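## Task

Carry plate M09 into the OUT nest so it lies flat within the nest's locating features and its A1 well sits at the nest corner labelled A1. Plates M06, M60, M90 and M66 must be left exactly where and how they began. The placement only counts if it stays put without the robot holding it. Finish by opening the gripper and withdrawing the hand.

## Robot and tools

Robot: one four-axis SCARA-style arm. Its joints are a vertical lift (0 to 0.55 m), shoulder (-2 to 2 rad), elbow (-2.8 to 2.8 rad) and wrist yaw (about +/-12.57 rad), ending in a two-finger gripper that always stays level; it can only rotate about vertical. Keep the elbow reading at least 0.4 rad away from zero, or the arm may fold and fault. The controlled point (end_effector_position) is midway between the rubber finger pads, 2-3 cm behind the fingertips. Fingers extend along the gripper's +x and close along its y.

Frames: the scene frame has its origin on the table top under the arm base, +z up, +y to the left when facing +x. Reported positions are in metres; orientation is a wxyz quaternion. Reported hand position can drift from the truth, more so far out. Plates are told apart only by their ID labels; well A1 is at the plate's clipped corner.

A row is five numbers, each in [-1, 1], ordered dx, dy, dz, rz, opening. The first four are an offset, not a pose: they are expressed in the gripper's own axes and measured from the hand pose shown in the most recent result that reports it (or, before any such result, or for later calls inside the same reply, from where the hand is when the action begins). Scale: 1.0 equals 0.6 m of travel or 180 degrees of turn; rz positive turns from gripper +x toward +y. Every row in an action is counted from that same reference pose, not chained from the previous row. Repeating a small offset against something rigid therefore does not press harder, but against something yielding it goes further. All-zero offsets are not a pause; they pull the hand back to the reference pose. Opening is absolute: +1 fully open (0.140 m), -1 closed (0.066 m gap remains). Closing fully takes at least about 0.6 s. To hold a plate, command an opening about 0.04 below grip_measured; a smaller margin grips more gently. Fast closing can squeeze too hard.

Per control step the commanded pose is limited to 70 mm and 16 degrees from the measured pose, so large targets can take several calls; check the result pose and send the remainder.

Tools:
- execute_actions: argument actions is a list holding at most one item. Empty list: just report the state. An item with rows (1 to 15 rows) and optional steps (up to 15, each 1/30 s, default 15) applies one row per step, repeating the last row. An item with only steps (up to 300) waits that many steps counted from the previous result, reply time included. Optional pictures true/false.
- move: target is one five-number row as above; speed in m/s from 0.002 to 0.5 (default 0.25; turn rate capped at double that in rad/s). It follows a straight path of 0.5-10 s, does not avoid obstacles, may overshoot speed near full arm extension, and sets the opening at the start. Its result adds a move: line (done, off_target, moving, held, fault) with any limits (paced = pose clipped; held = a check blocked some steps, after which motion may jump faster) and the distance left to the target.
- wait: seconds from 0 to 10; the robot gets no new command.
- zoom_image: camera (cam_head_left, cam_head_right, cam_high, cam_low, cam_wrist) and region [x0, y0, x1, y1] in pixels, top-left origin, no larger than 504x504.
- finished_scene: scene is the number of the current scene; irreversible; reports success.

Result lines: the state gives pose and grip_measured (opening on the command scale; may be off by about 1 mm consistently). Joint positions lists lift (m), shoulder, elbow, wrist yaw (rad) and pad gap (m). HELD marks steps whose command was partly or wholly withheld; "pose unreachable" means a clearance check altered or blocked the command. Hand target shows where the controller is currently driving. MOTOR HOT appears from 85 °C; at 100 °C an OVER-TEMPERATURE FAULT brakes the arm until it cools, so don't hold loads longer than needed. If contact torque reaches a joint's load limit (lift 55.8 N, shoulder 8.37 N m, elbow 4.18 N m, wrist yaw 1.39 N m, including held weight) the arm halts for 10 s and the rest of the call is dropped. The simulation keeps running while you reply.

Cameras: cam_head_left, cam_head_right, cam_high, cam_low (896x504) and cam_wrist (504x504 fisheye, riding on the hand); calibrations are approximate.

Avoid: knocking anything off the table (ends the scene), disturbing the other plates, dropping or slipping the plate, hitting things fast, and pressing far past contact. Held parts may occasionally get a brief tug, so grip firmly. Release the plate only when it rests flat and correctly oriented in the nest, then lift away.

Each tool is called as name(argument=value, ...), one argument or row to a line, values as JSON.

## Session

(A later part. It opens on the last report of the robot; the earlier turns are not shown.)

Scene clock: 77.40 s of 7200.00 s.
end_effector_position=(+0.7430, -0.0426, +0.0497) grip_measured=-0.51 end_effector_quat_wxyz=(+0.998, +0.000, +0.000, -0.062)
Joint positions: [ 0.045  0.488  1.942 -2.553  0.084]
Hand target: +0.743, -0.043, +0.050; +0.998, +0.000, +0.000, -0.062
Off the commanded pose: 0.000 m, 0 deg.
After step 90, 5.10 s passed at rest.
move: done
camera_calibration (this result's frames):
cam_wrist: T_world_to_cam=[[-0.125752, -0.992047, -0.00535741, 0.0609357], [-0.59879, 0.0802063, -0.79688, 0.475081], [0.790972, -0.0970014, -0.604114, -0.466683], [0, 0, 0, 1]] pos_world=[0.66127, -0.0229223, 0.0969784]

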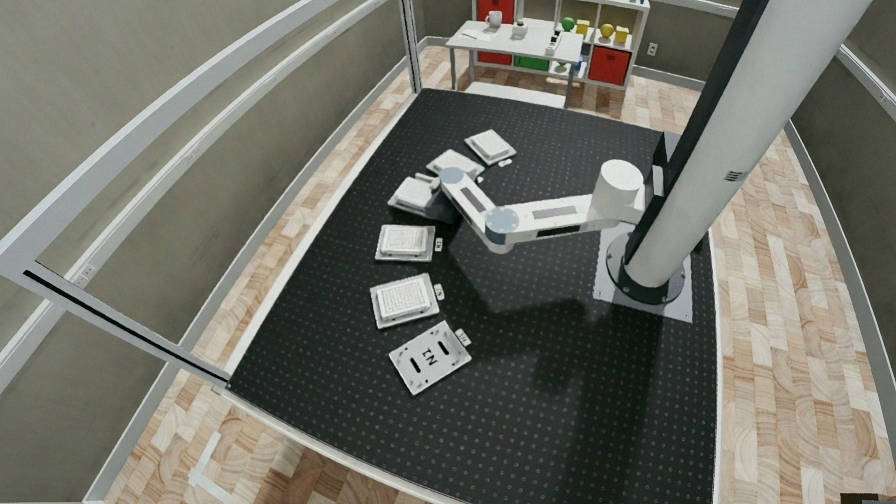

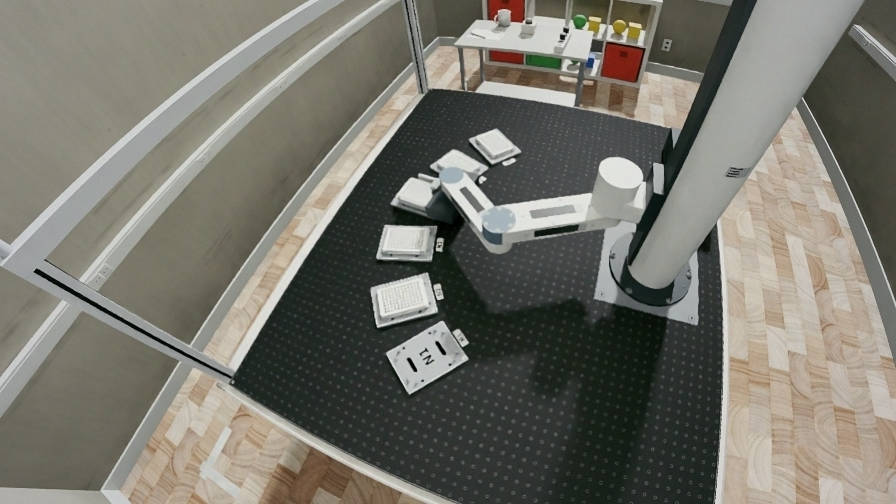

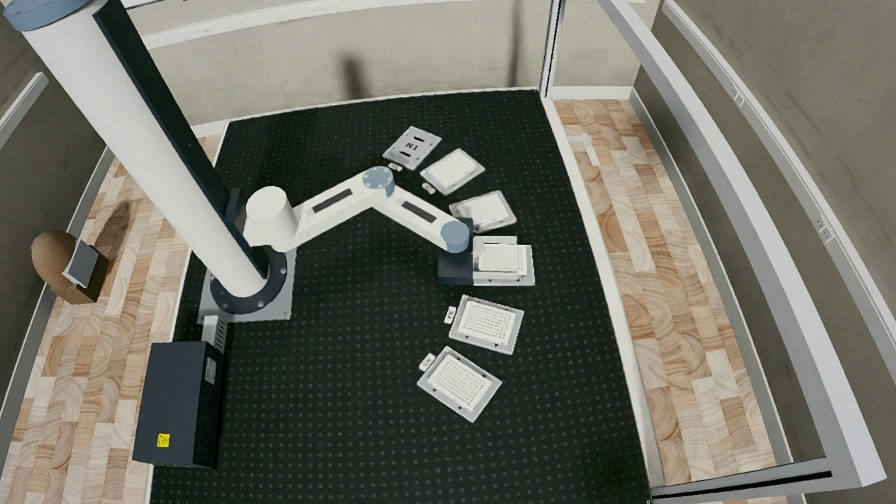

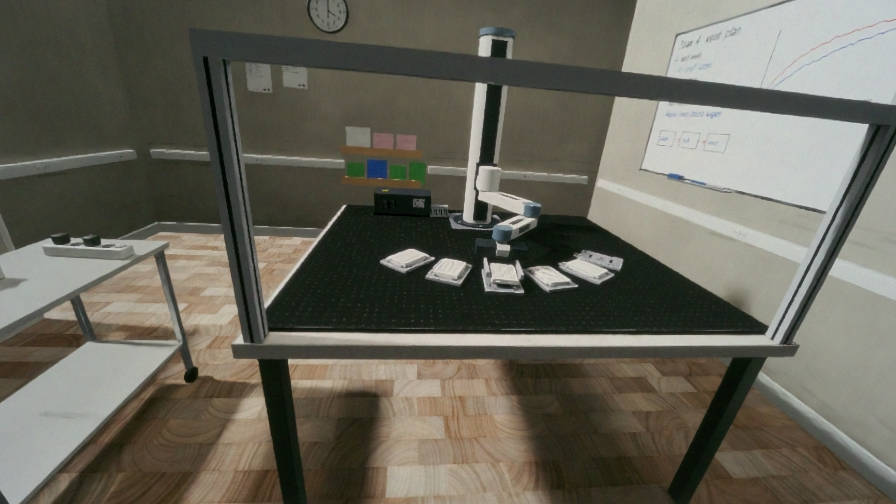

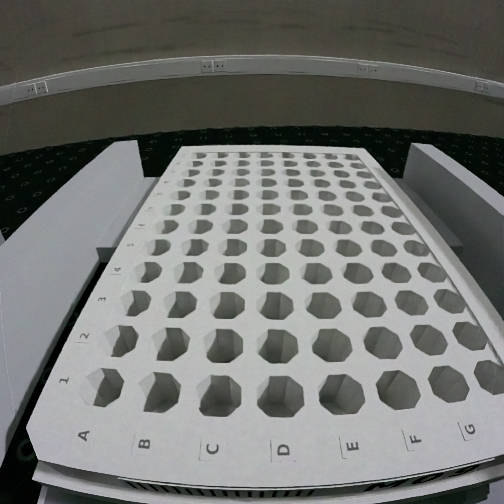

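move(
  target=[0.005,0,-0.028,0,-0.55],
  speed=0.01,
)

zoom_image(
  camera="cam_high",
  region=[440, 220, 560, 304],
)

zoom_image(
  camera="cam_low",
  region=[450, 230, 550, 300],
)

Scene clock: 93.00 s of 7200.00 s.
end_effector_position=(+0.7457, -0.0429, +0.0358) grip_measured=-0.50 end_effector_quat_wxyz=(+0.998, +0.000, +0.000, -0.061)
Joint positions: [ 0.031  0.479  1.96  -2.562  0.084]
Hand target: +0.746, -0.043, +0.035; +0.998, +0.000, +0.000, -0.061
Off the commanded pose: 0.003 m, 0 deg.
TORQUE FAULT: the external load on joint 1 (lift) reached its load limit, and the arm stopped for 10 seconds. The arm's remaining commands of this call were not run. The arm holds where it stopped, with its grip as last carried out, and accepts commands again: back off and push less far. The arm stops again, at the same cost, whenever a joint's load reaches its limit.
After step 90, 0.83 s passed at rest.
move: fault
camera_calibration (this result's frames):
cam_wrist: T_world_to_cam=[[-0.125294, -0.992105, -0.00535741, 0.0605912], [-0.598827, 0.0799294, -0.79688, 0.465602], [0.791017, -0.0966357, -0.604114, -0.477209], [0, 0, 0, 1]] pos_world=[0.663887, -0.0232179, 0.0830648]

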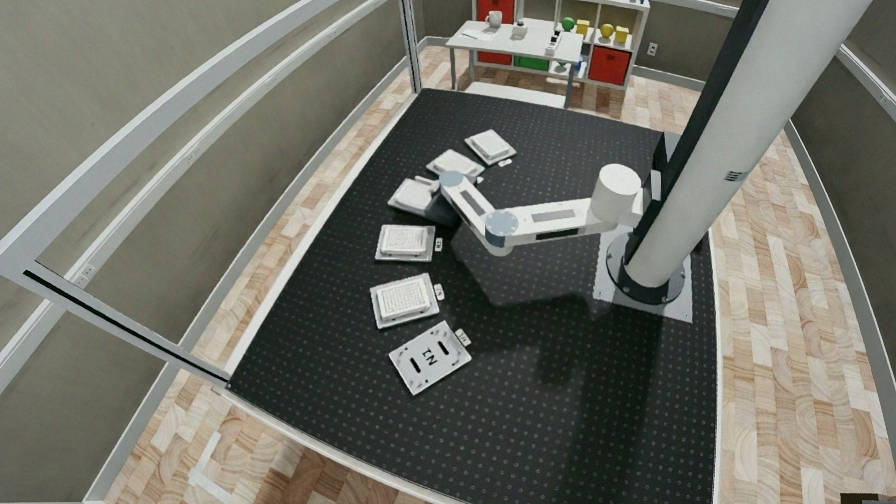

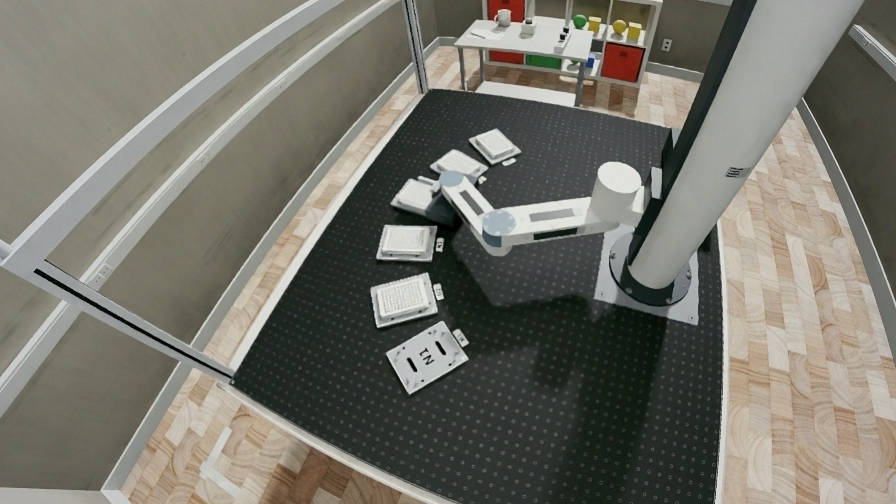

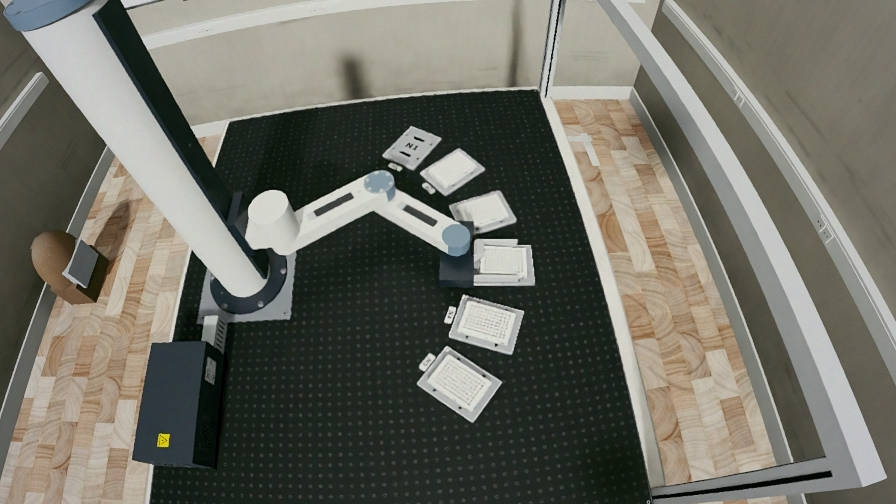

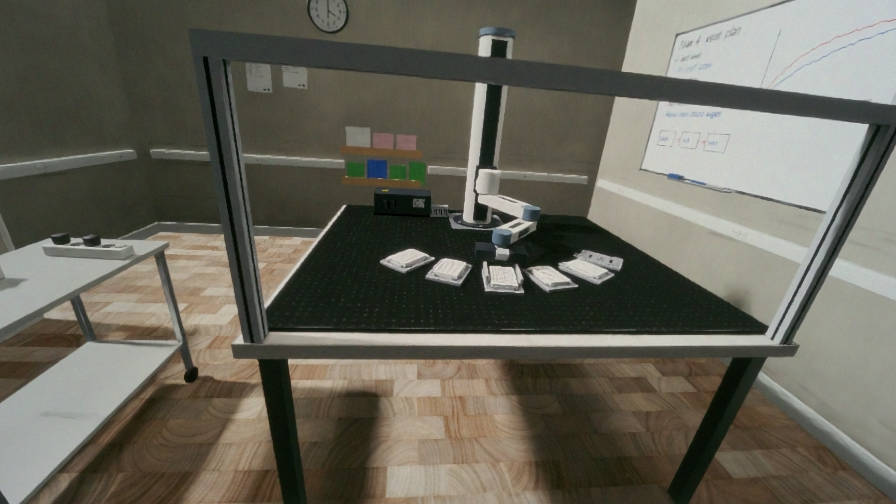

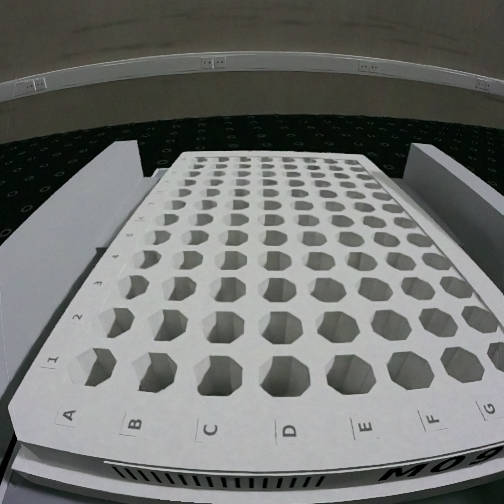

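Region (440, 220, 560, 304) of cam_high's 896x504 image, scaled by 4.200, with more detail than that image has; it fills the top 353 rows of this view, and the rest is white.

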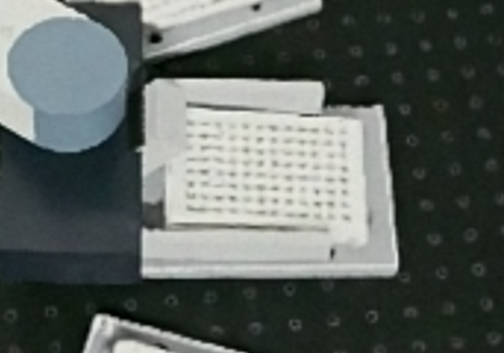

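Region (450, 230, 550, 300) of cam_low's 896x504 image, scaled by 5.040, with more detail than that image has; it fills the top 353 rows of this view, and the rest is white.

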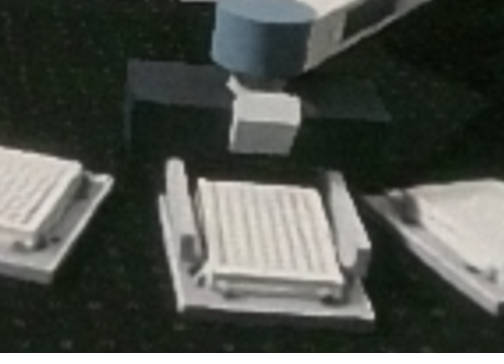

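move(
  target=[0.004,0,0.003,0,-0.55],
  speed=0.01,
)

zoom_image(
  camera="cam_low",
  region=[470, 250, 530, 295],
)

zoom_image(
  camera="cam_high",
  region=[460, 230, 544, 290],
)

Scene clock: 96.53 s of 7200.00 s.
end_effector_position=(+0.7473, -0.0436, +0.0376) grip_measured=-0.51 end_effector_quat_wxyz=(+0.998, +0.000, +0.000, -0.061)
Joint positions: [ 0.033  0.473  1.972 -2.566  0.084]
Hand target: +0.748, -0.043, +0.038; +0.998, +0.000, +0.000, -0.061
Off the commanded pose: 0.001 m, 0 deg.
move: done
camera_calibration (this result's frames):
cam_wrist: T_world_to_cam=[[-0.124192, -0.992244, -0.00535741, 0.0593138], [-0.598916, 0.0792643, -0.79688, 0.468088], [0.791123, -0.0957571, -0.604114, -0.477505], [0, 0, 0, 1]] pos_world=[0.665477, -0.0239735, 0.0848599]

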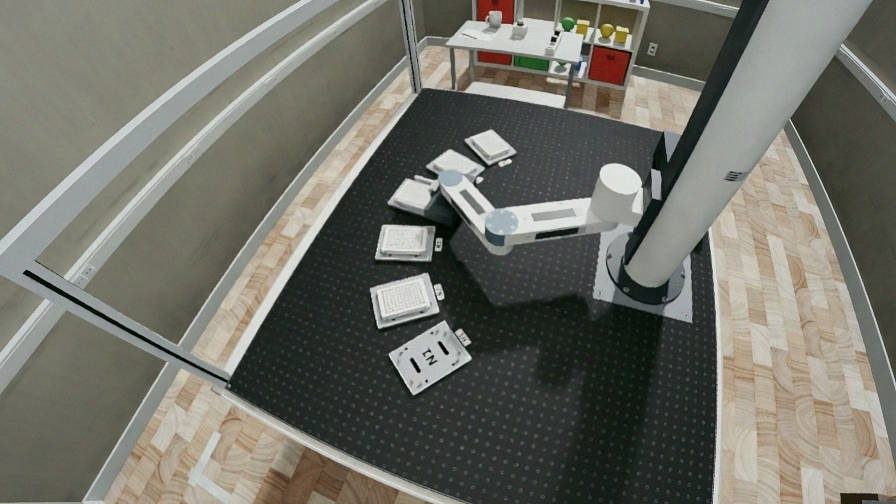

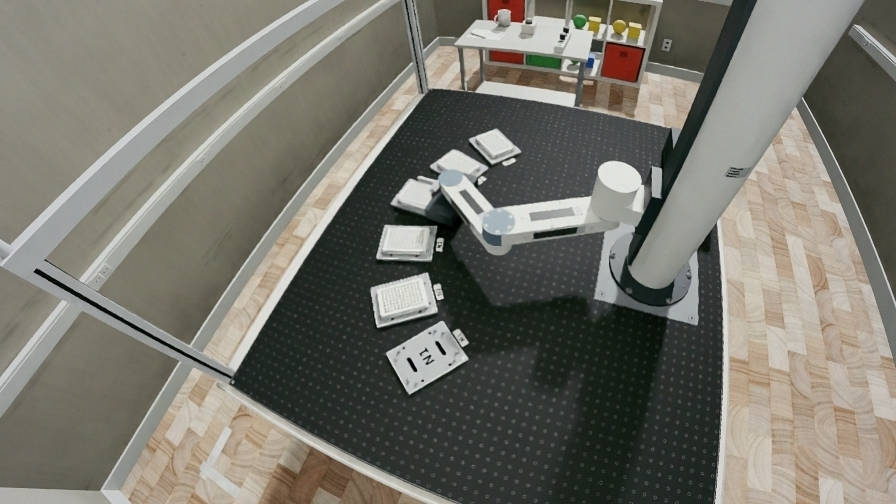

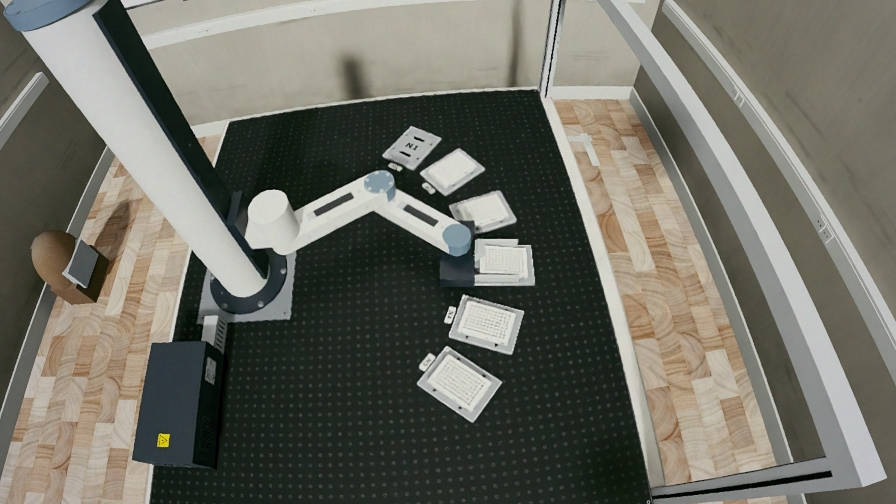

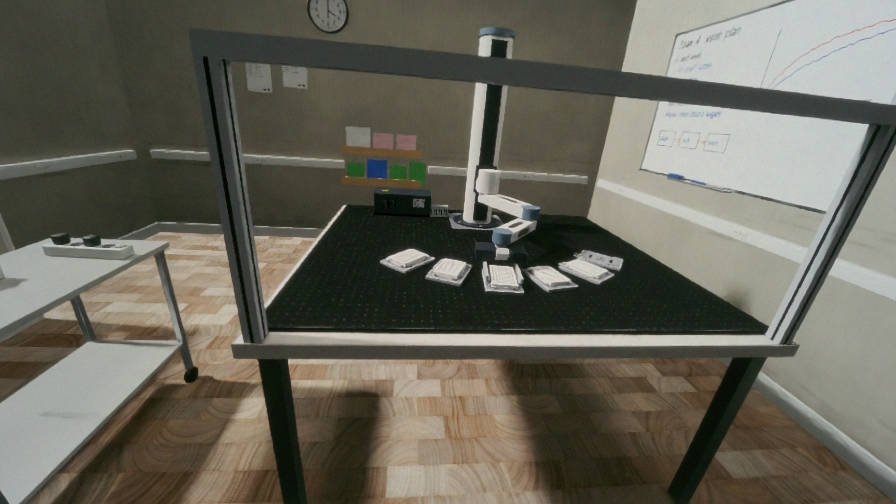

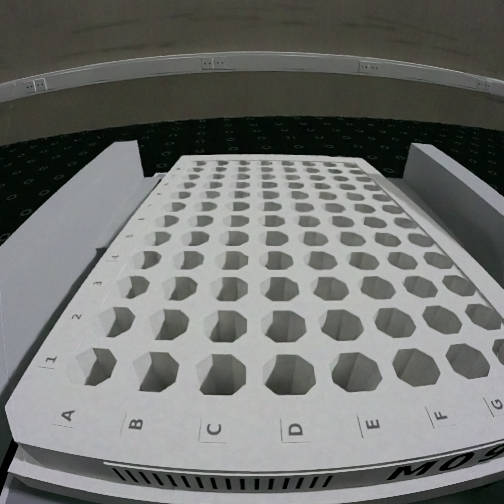

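Region (470, 250, 530, 295) of cam_low's 896x504 image, scaled by 8.400, with more detail than that image has; it fills the top 378 rows of this view, and the rest is white.

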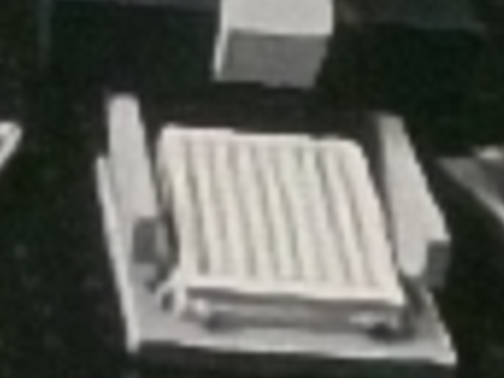

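Region (460, 230, 544, 290) of cam_high's 896x504 image, scaled by 6.000, with more detail than that image has; it fills the top 360 rows of this view, and the rest is white.

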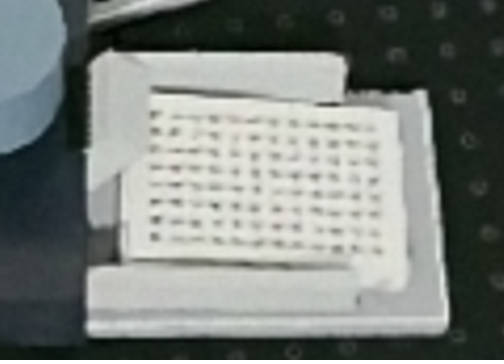

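move(
  target=[0,0,0,0,-0.2],
)

zoom_image(
  camera="cam_high",
  region=[460, 230, 544, 290],
)

Scene clock: 99.70 s of 7200.00 s.
end_effector_position=(+0.7473, -0.0435, +0.0376) grip_measured=-0.20 end_effector_quat_wxyz=(+0.998, +0.000, +0.000, -0.061)
Joint positions: [ 0.033  0.473  1.972 -2.566  0.096]
Hand target: +0.747, -0.044, +0.038; +0.998, +0.000, +0.000, -0.061
Off the commanded pose: 0.000 m, 0 deg.
move: done
camera_calibration (this result's frames):
cam_wrist: T_world_to_cam=[[-0.123907, -0.992279, -0.00535741, 0.0591799], [-0.598938, 0.0790926, -0.79688, 0.468082], [0.791151, -0.0955303, -0.604114, -0.477497], [0, 0, 0, 1]] pos_world=[0.665457, -0.0239143, 0.0848599]

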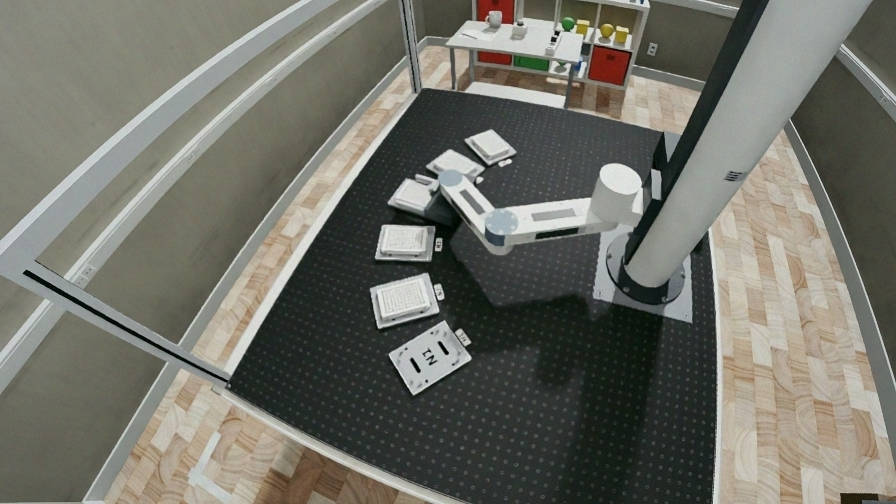

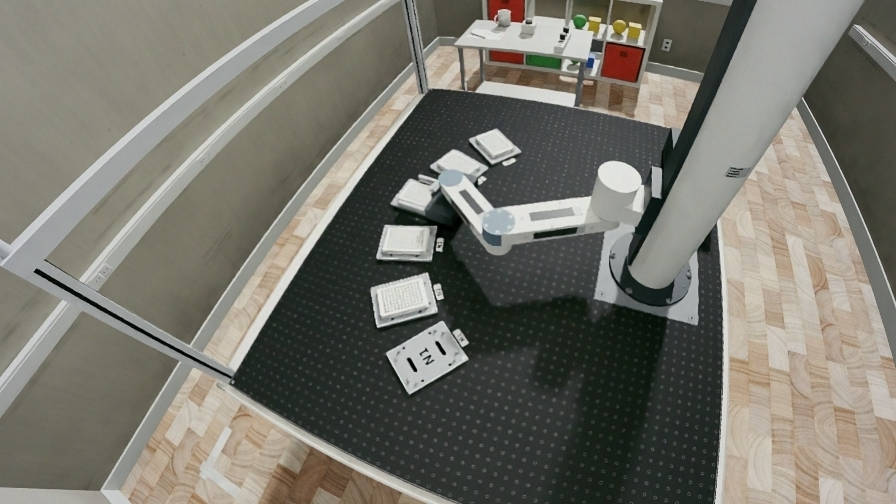

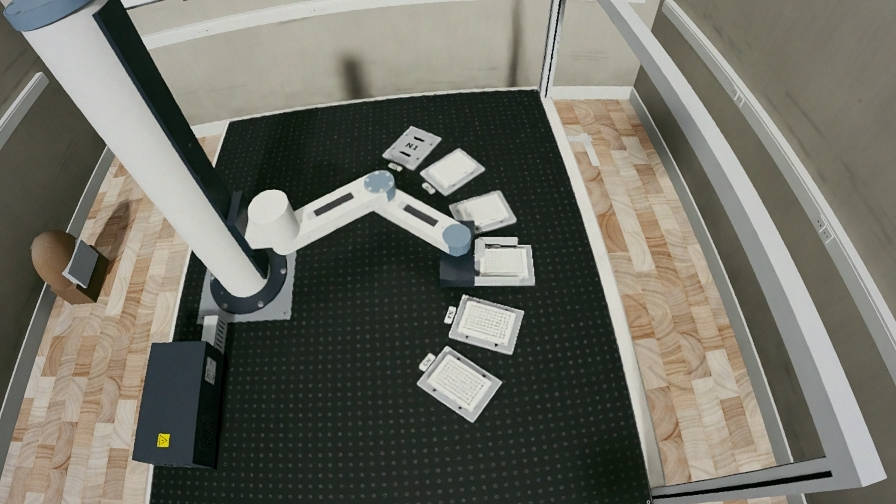

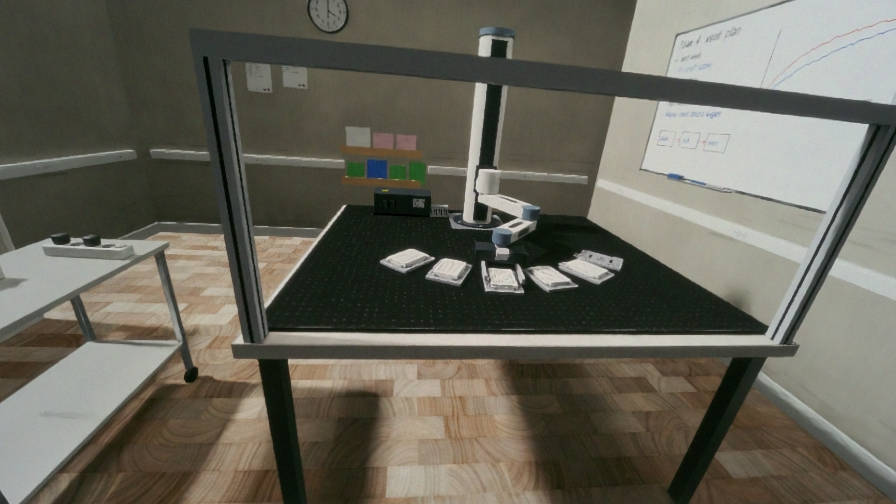

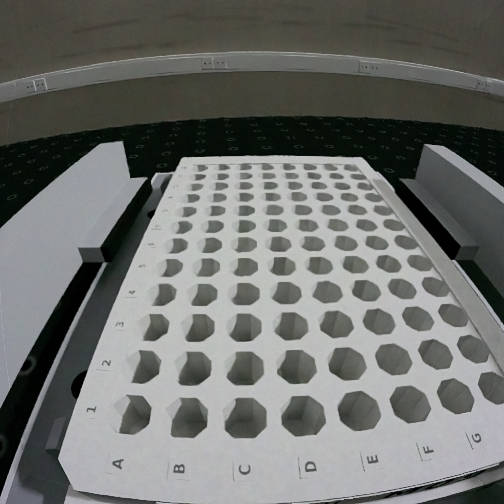

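Region (460, 230, 544, 290) of cam_high's 896x504 image, scaled by 6.000, with more detail than that image has; it fills the top 360 rows of this view, and the rest is white.

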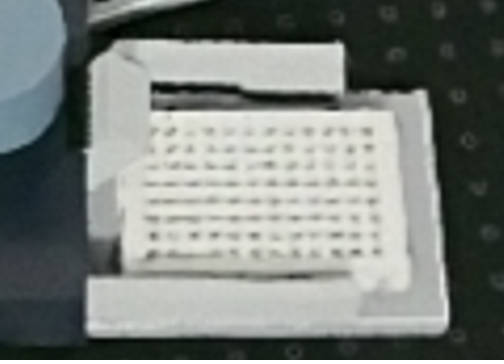

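move(
  target=[0,0,0.06,0,0.6],
  speed=0.1,
)

move(
  target=[-0.25,0,0,0.02,1],
  speed=0.4,
)

zoom_image(
  camera="cam_wrist",
  region=[140, 110, 400, 290],
)

Scene clock: 102.33 s of 7200.00 s.
end_effector_position=(+0.7473, -0.0435, +0.0736) grip_measured=+0.60 end_effector_quat_wxyz=(+0.998, +0.000, +0.000, -0.061)
Joint positions: [ 0.069  0.473  1.972 -2.566  0.125]
Hand target: +0.747, -0.043, +0.074; +0.998, +0.000, +0.000, -0.061
Off the commanded pose: 0.000 m, 0 deg.
move: done
camera_calibration (this result's frames):
cam_wrist: T_world_to_cam=[[-0.123877, -0.992283, -0.00535741, 0.0593639], [-0.598941, 0.0790741, -0.79688, 0.496829], [0.791154, -0.0955059, -0.604114, -0.455712], [0, 0, 0, 1]] pos_world=[0.665463, -0.0239036, 0.120929]

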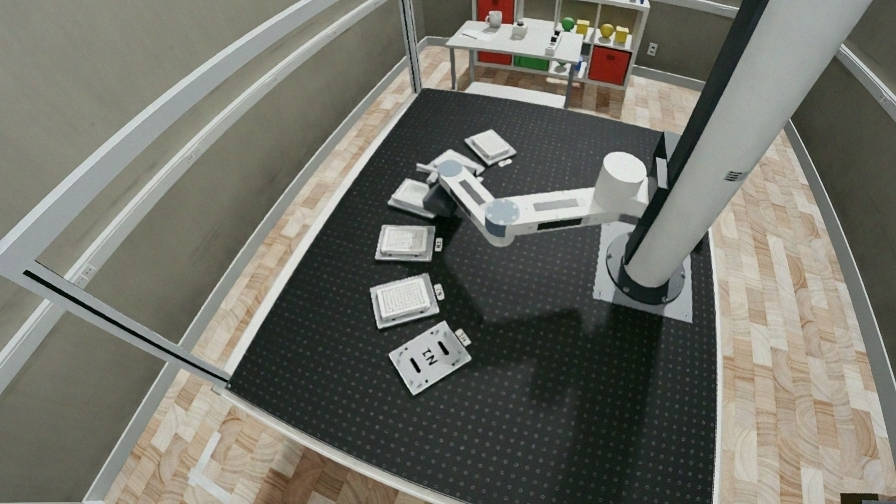

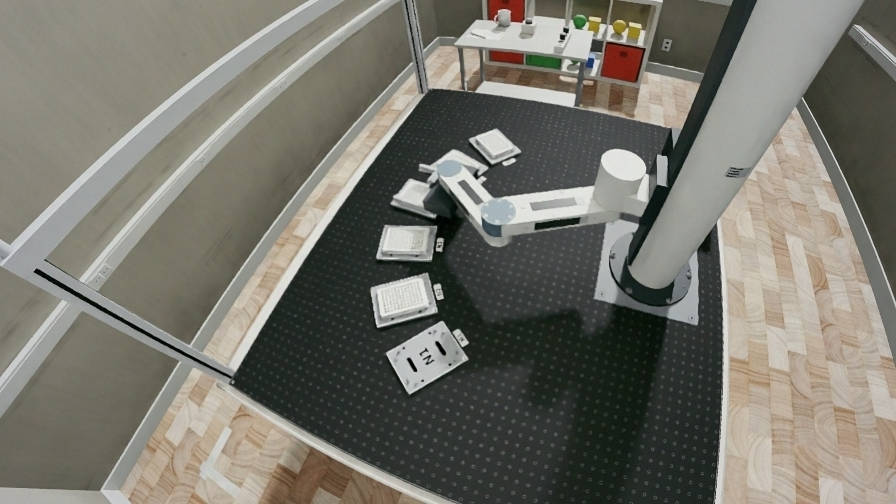

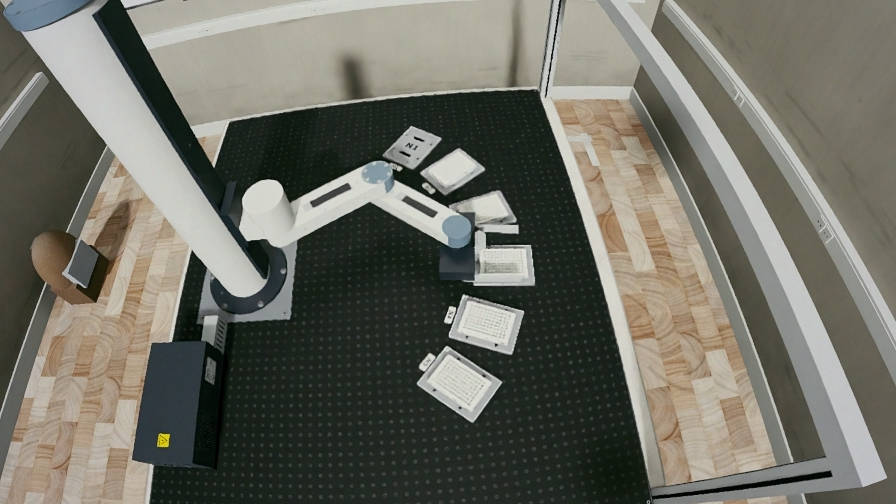

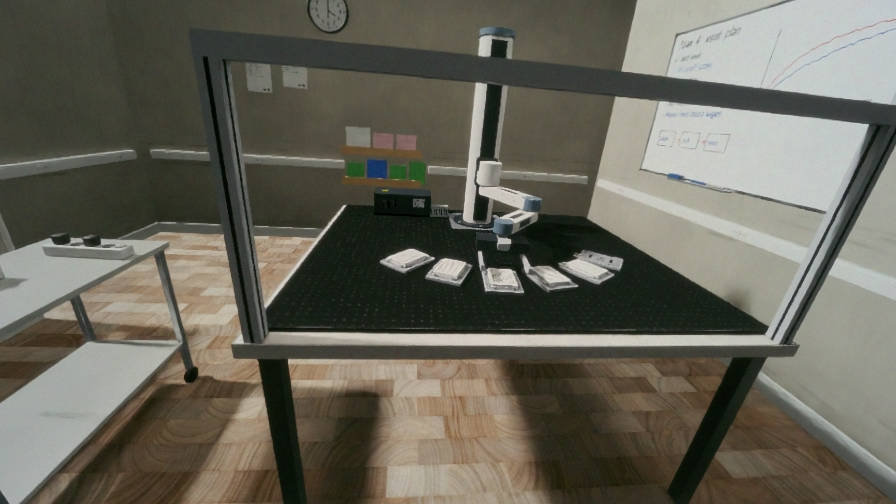

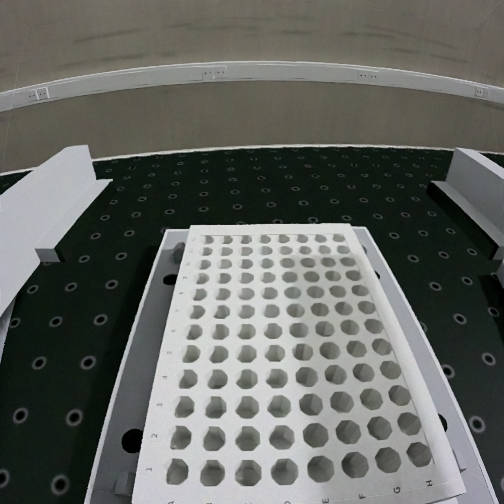

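Scene clock: 103.23 s of 7200.00 s.
end_effector_position=(+0.5983, -0.0253, +0.0736) grip_measured=+0.99 end_effector_quat_wxyz=(+1.000, +0.000, +0.000, -0.029)
Joint positions: [ 0.069  0.819  1.147 -2.024  0.14 ]
Hand target: +0.598, -0.025, +0.074; +1.000, +0.000, +0.000, -0.029
Off the commanded pose: 0.000 m, 0 deg.
move: done
camera_calibration (this result's frames):
cam_wrist: T_world_to_cam=[[-0.0615837, -0.998088, -0.00535741, 0.0215049], [-0.602713, 0.0414658, -0.79688, 0.407453], [0.795578, -0.0458458, -0.604114, -0.337515], [0, 0, 0, 1]] pos_world=[0.515421, -0.0109052, 0.120908]

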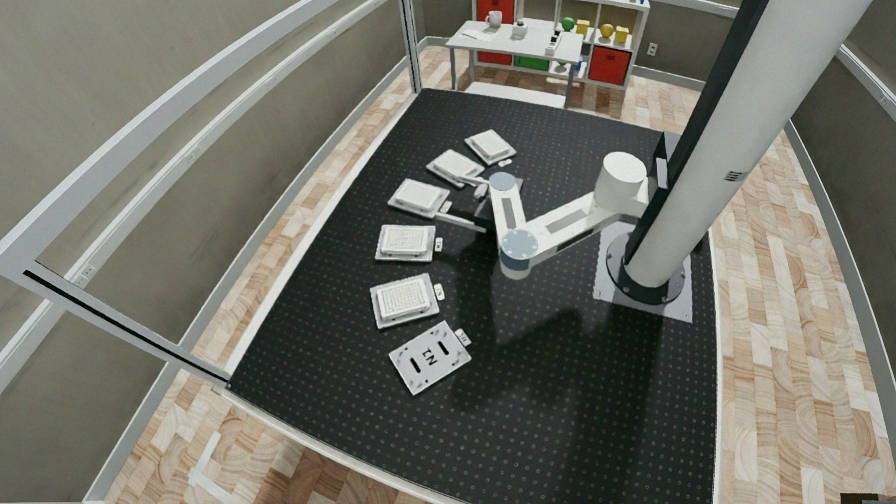

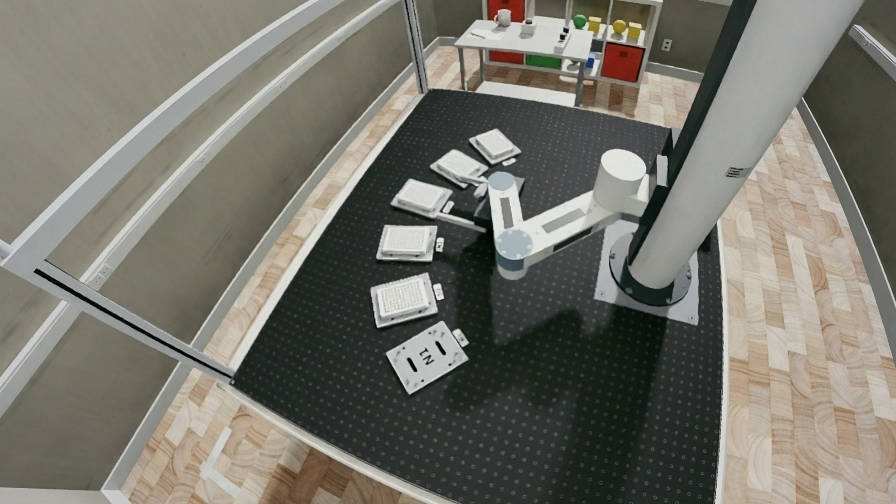

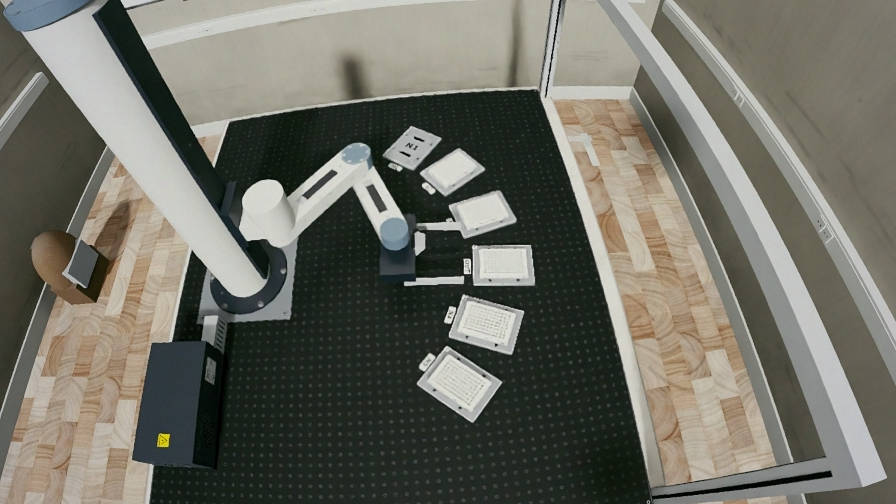

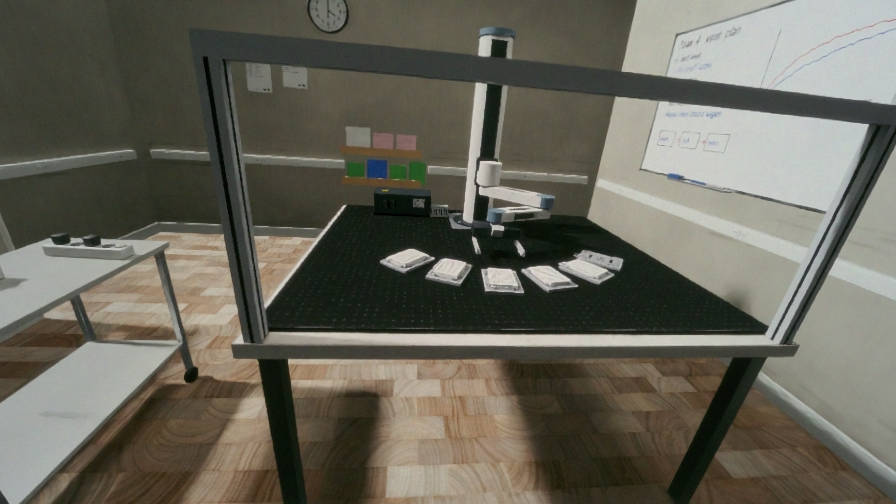

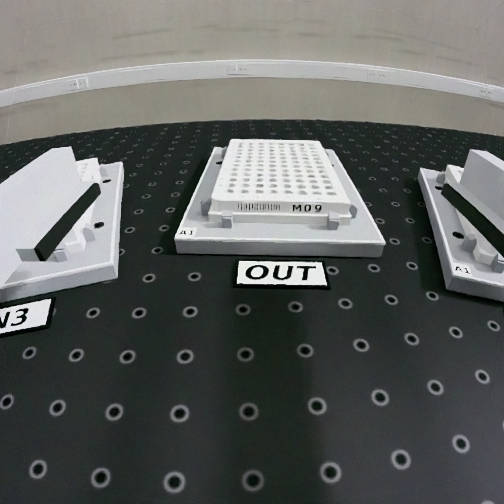

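Region (140, 110, 400, 290) of cam_wrist's 504x504 image, scaled by 1.938, with more detail than that image has; it fills the top 349 rows of this view, and the rest is white.

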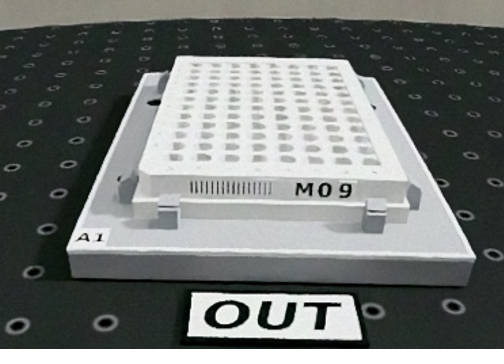

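Seated.

finished_scene(
  scene=1,
)

The scene is finished: the task was done.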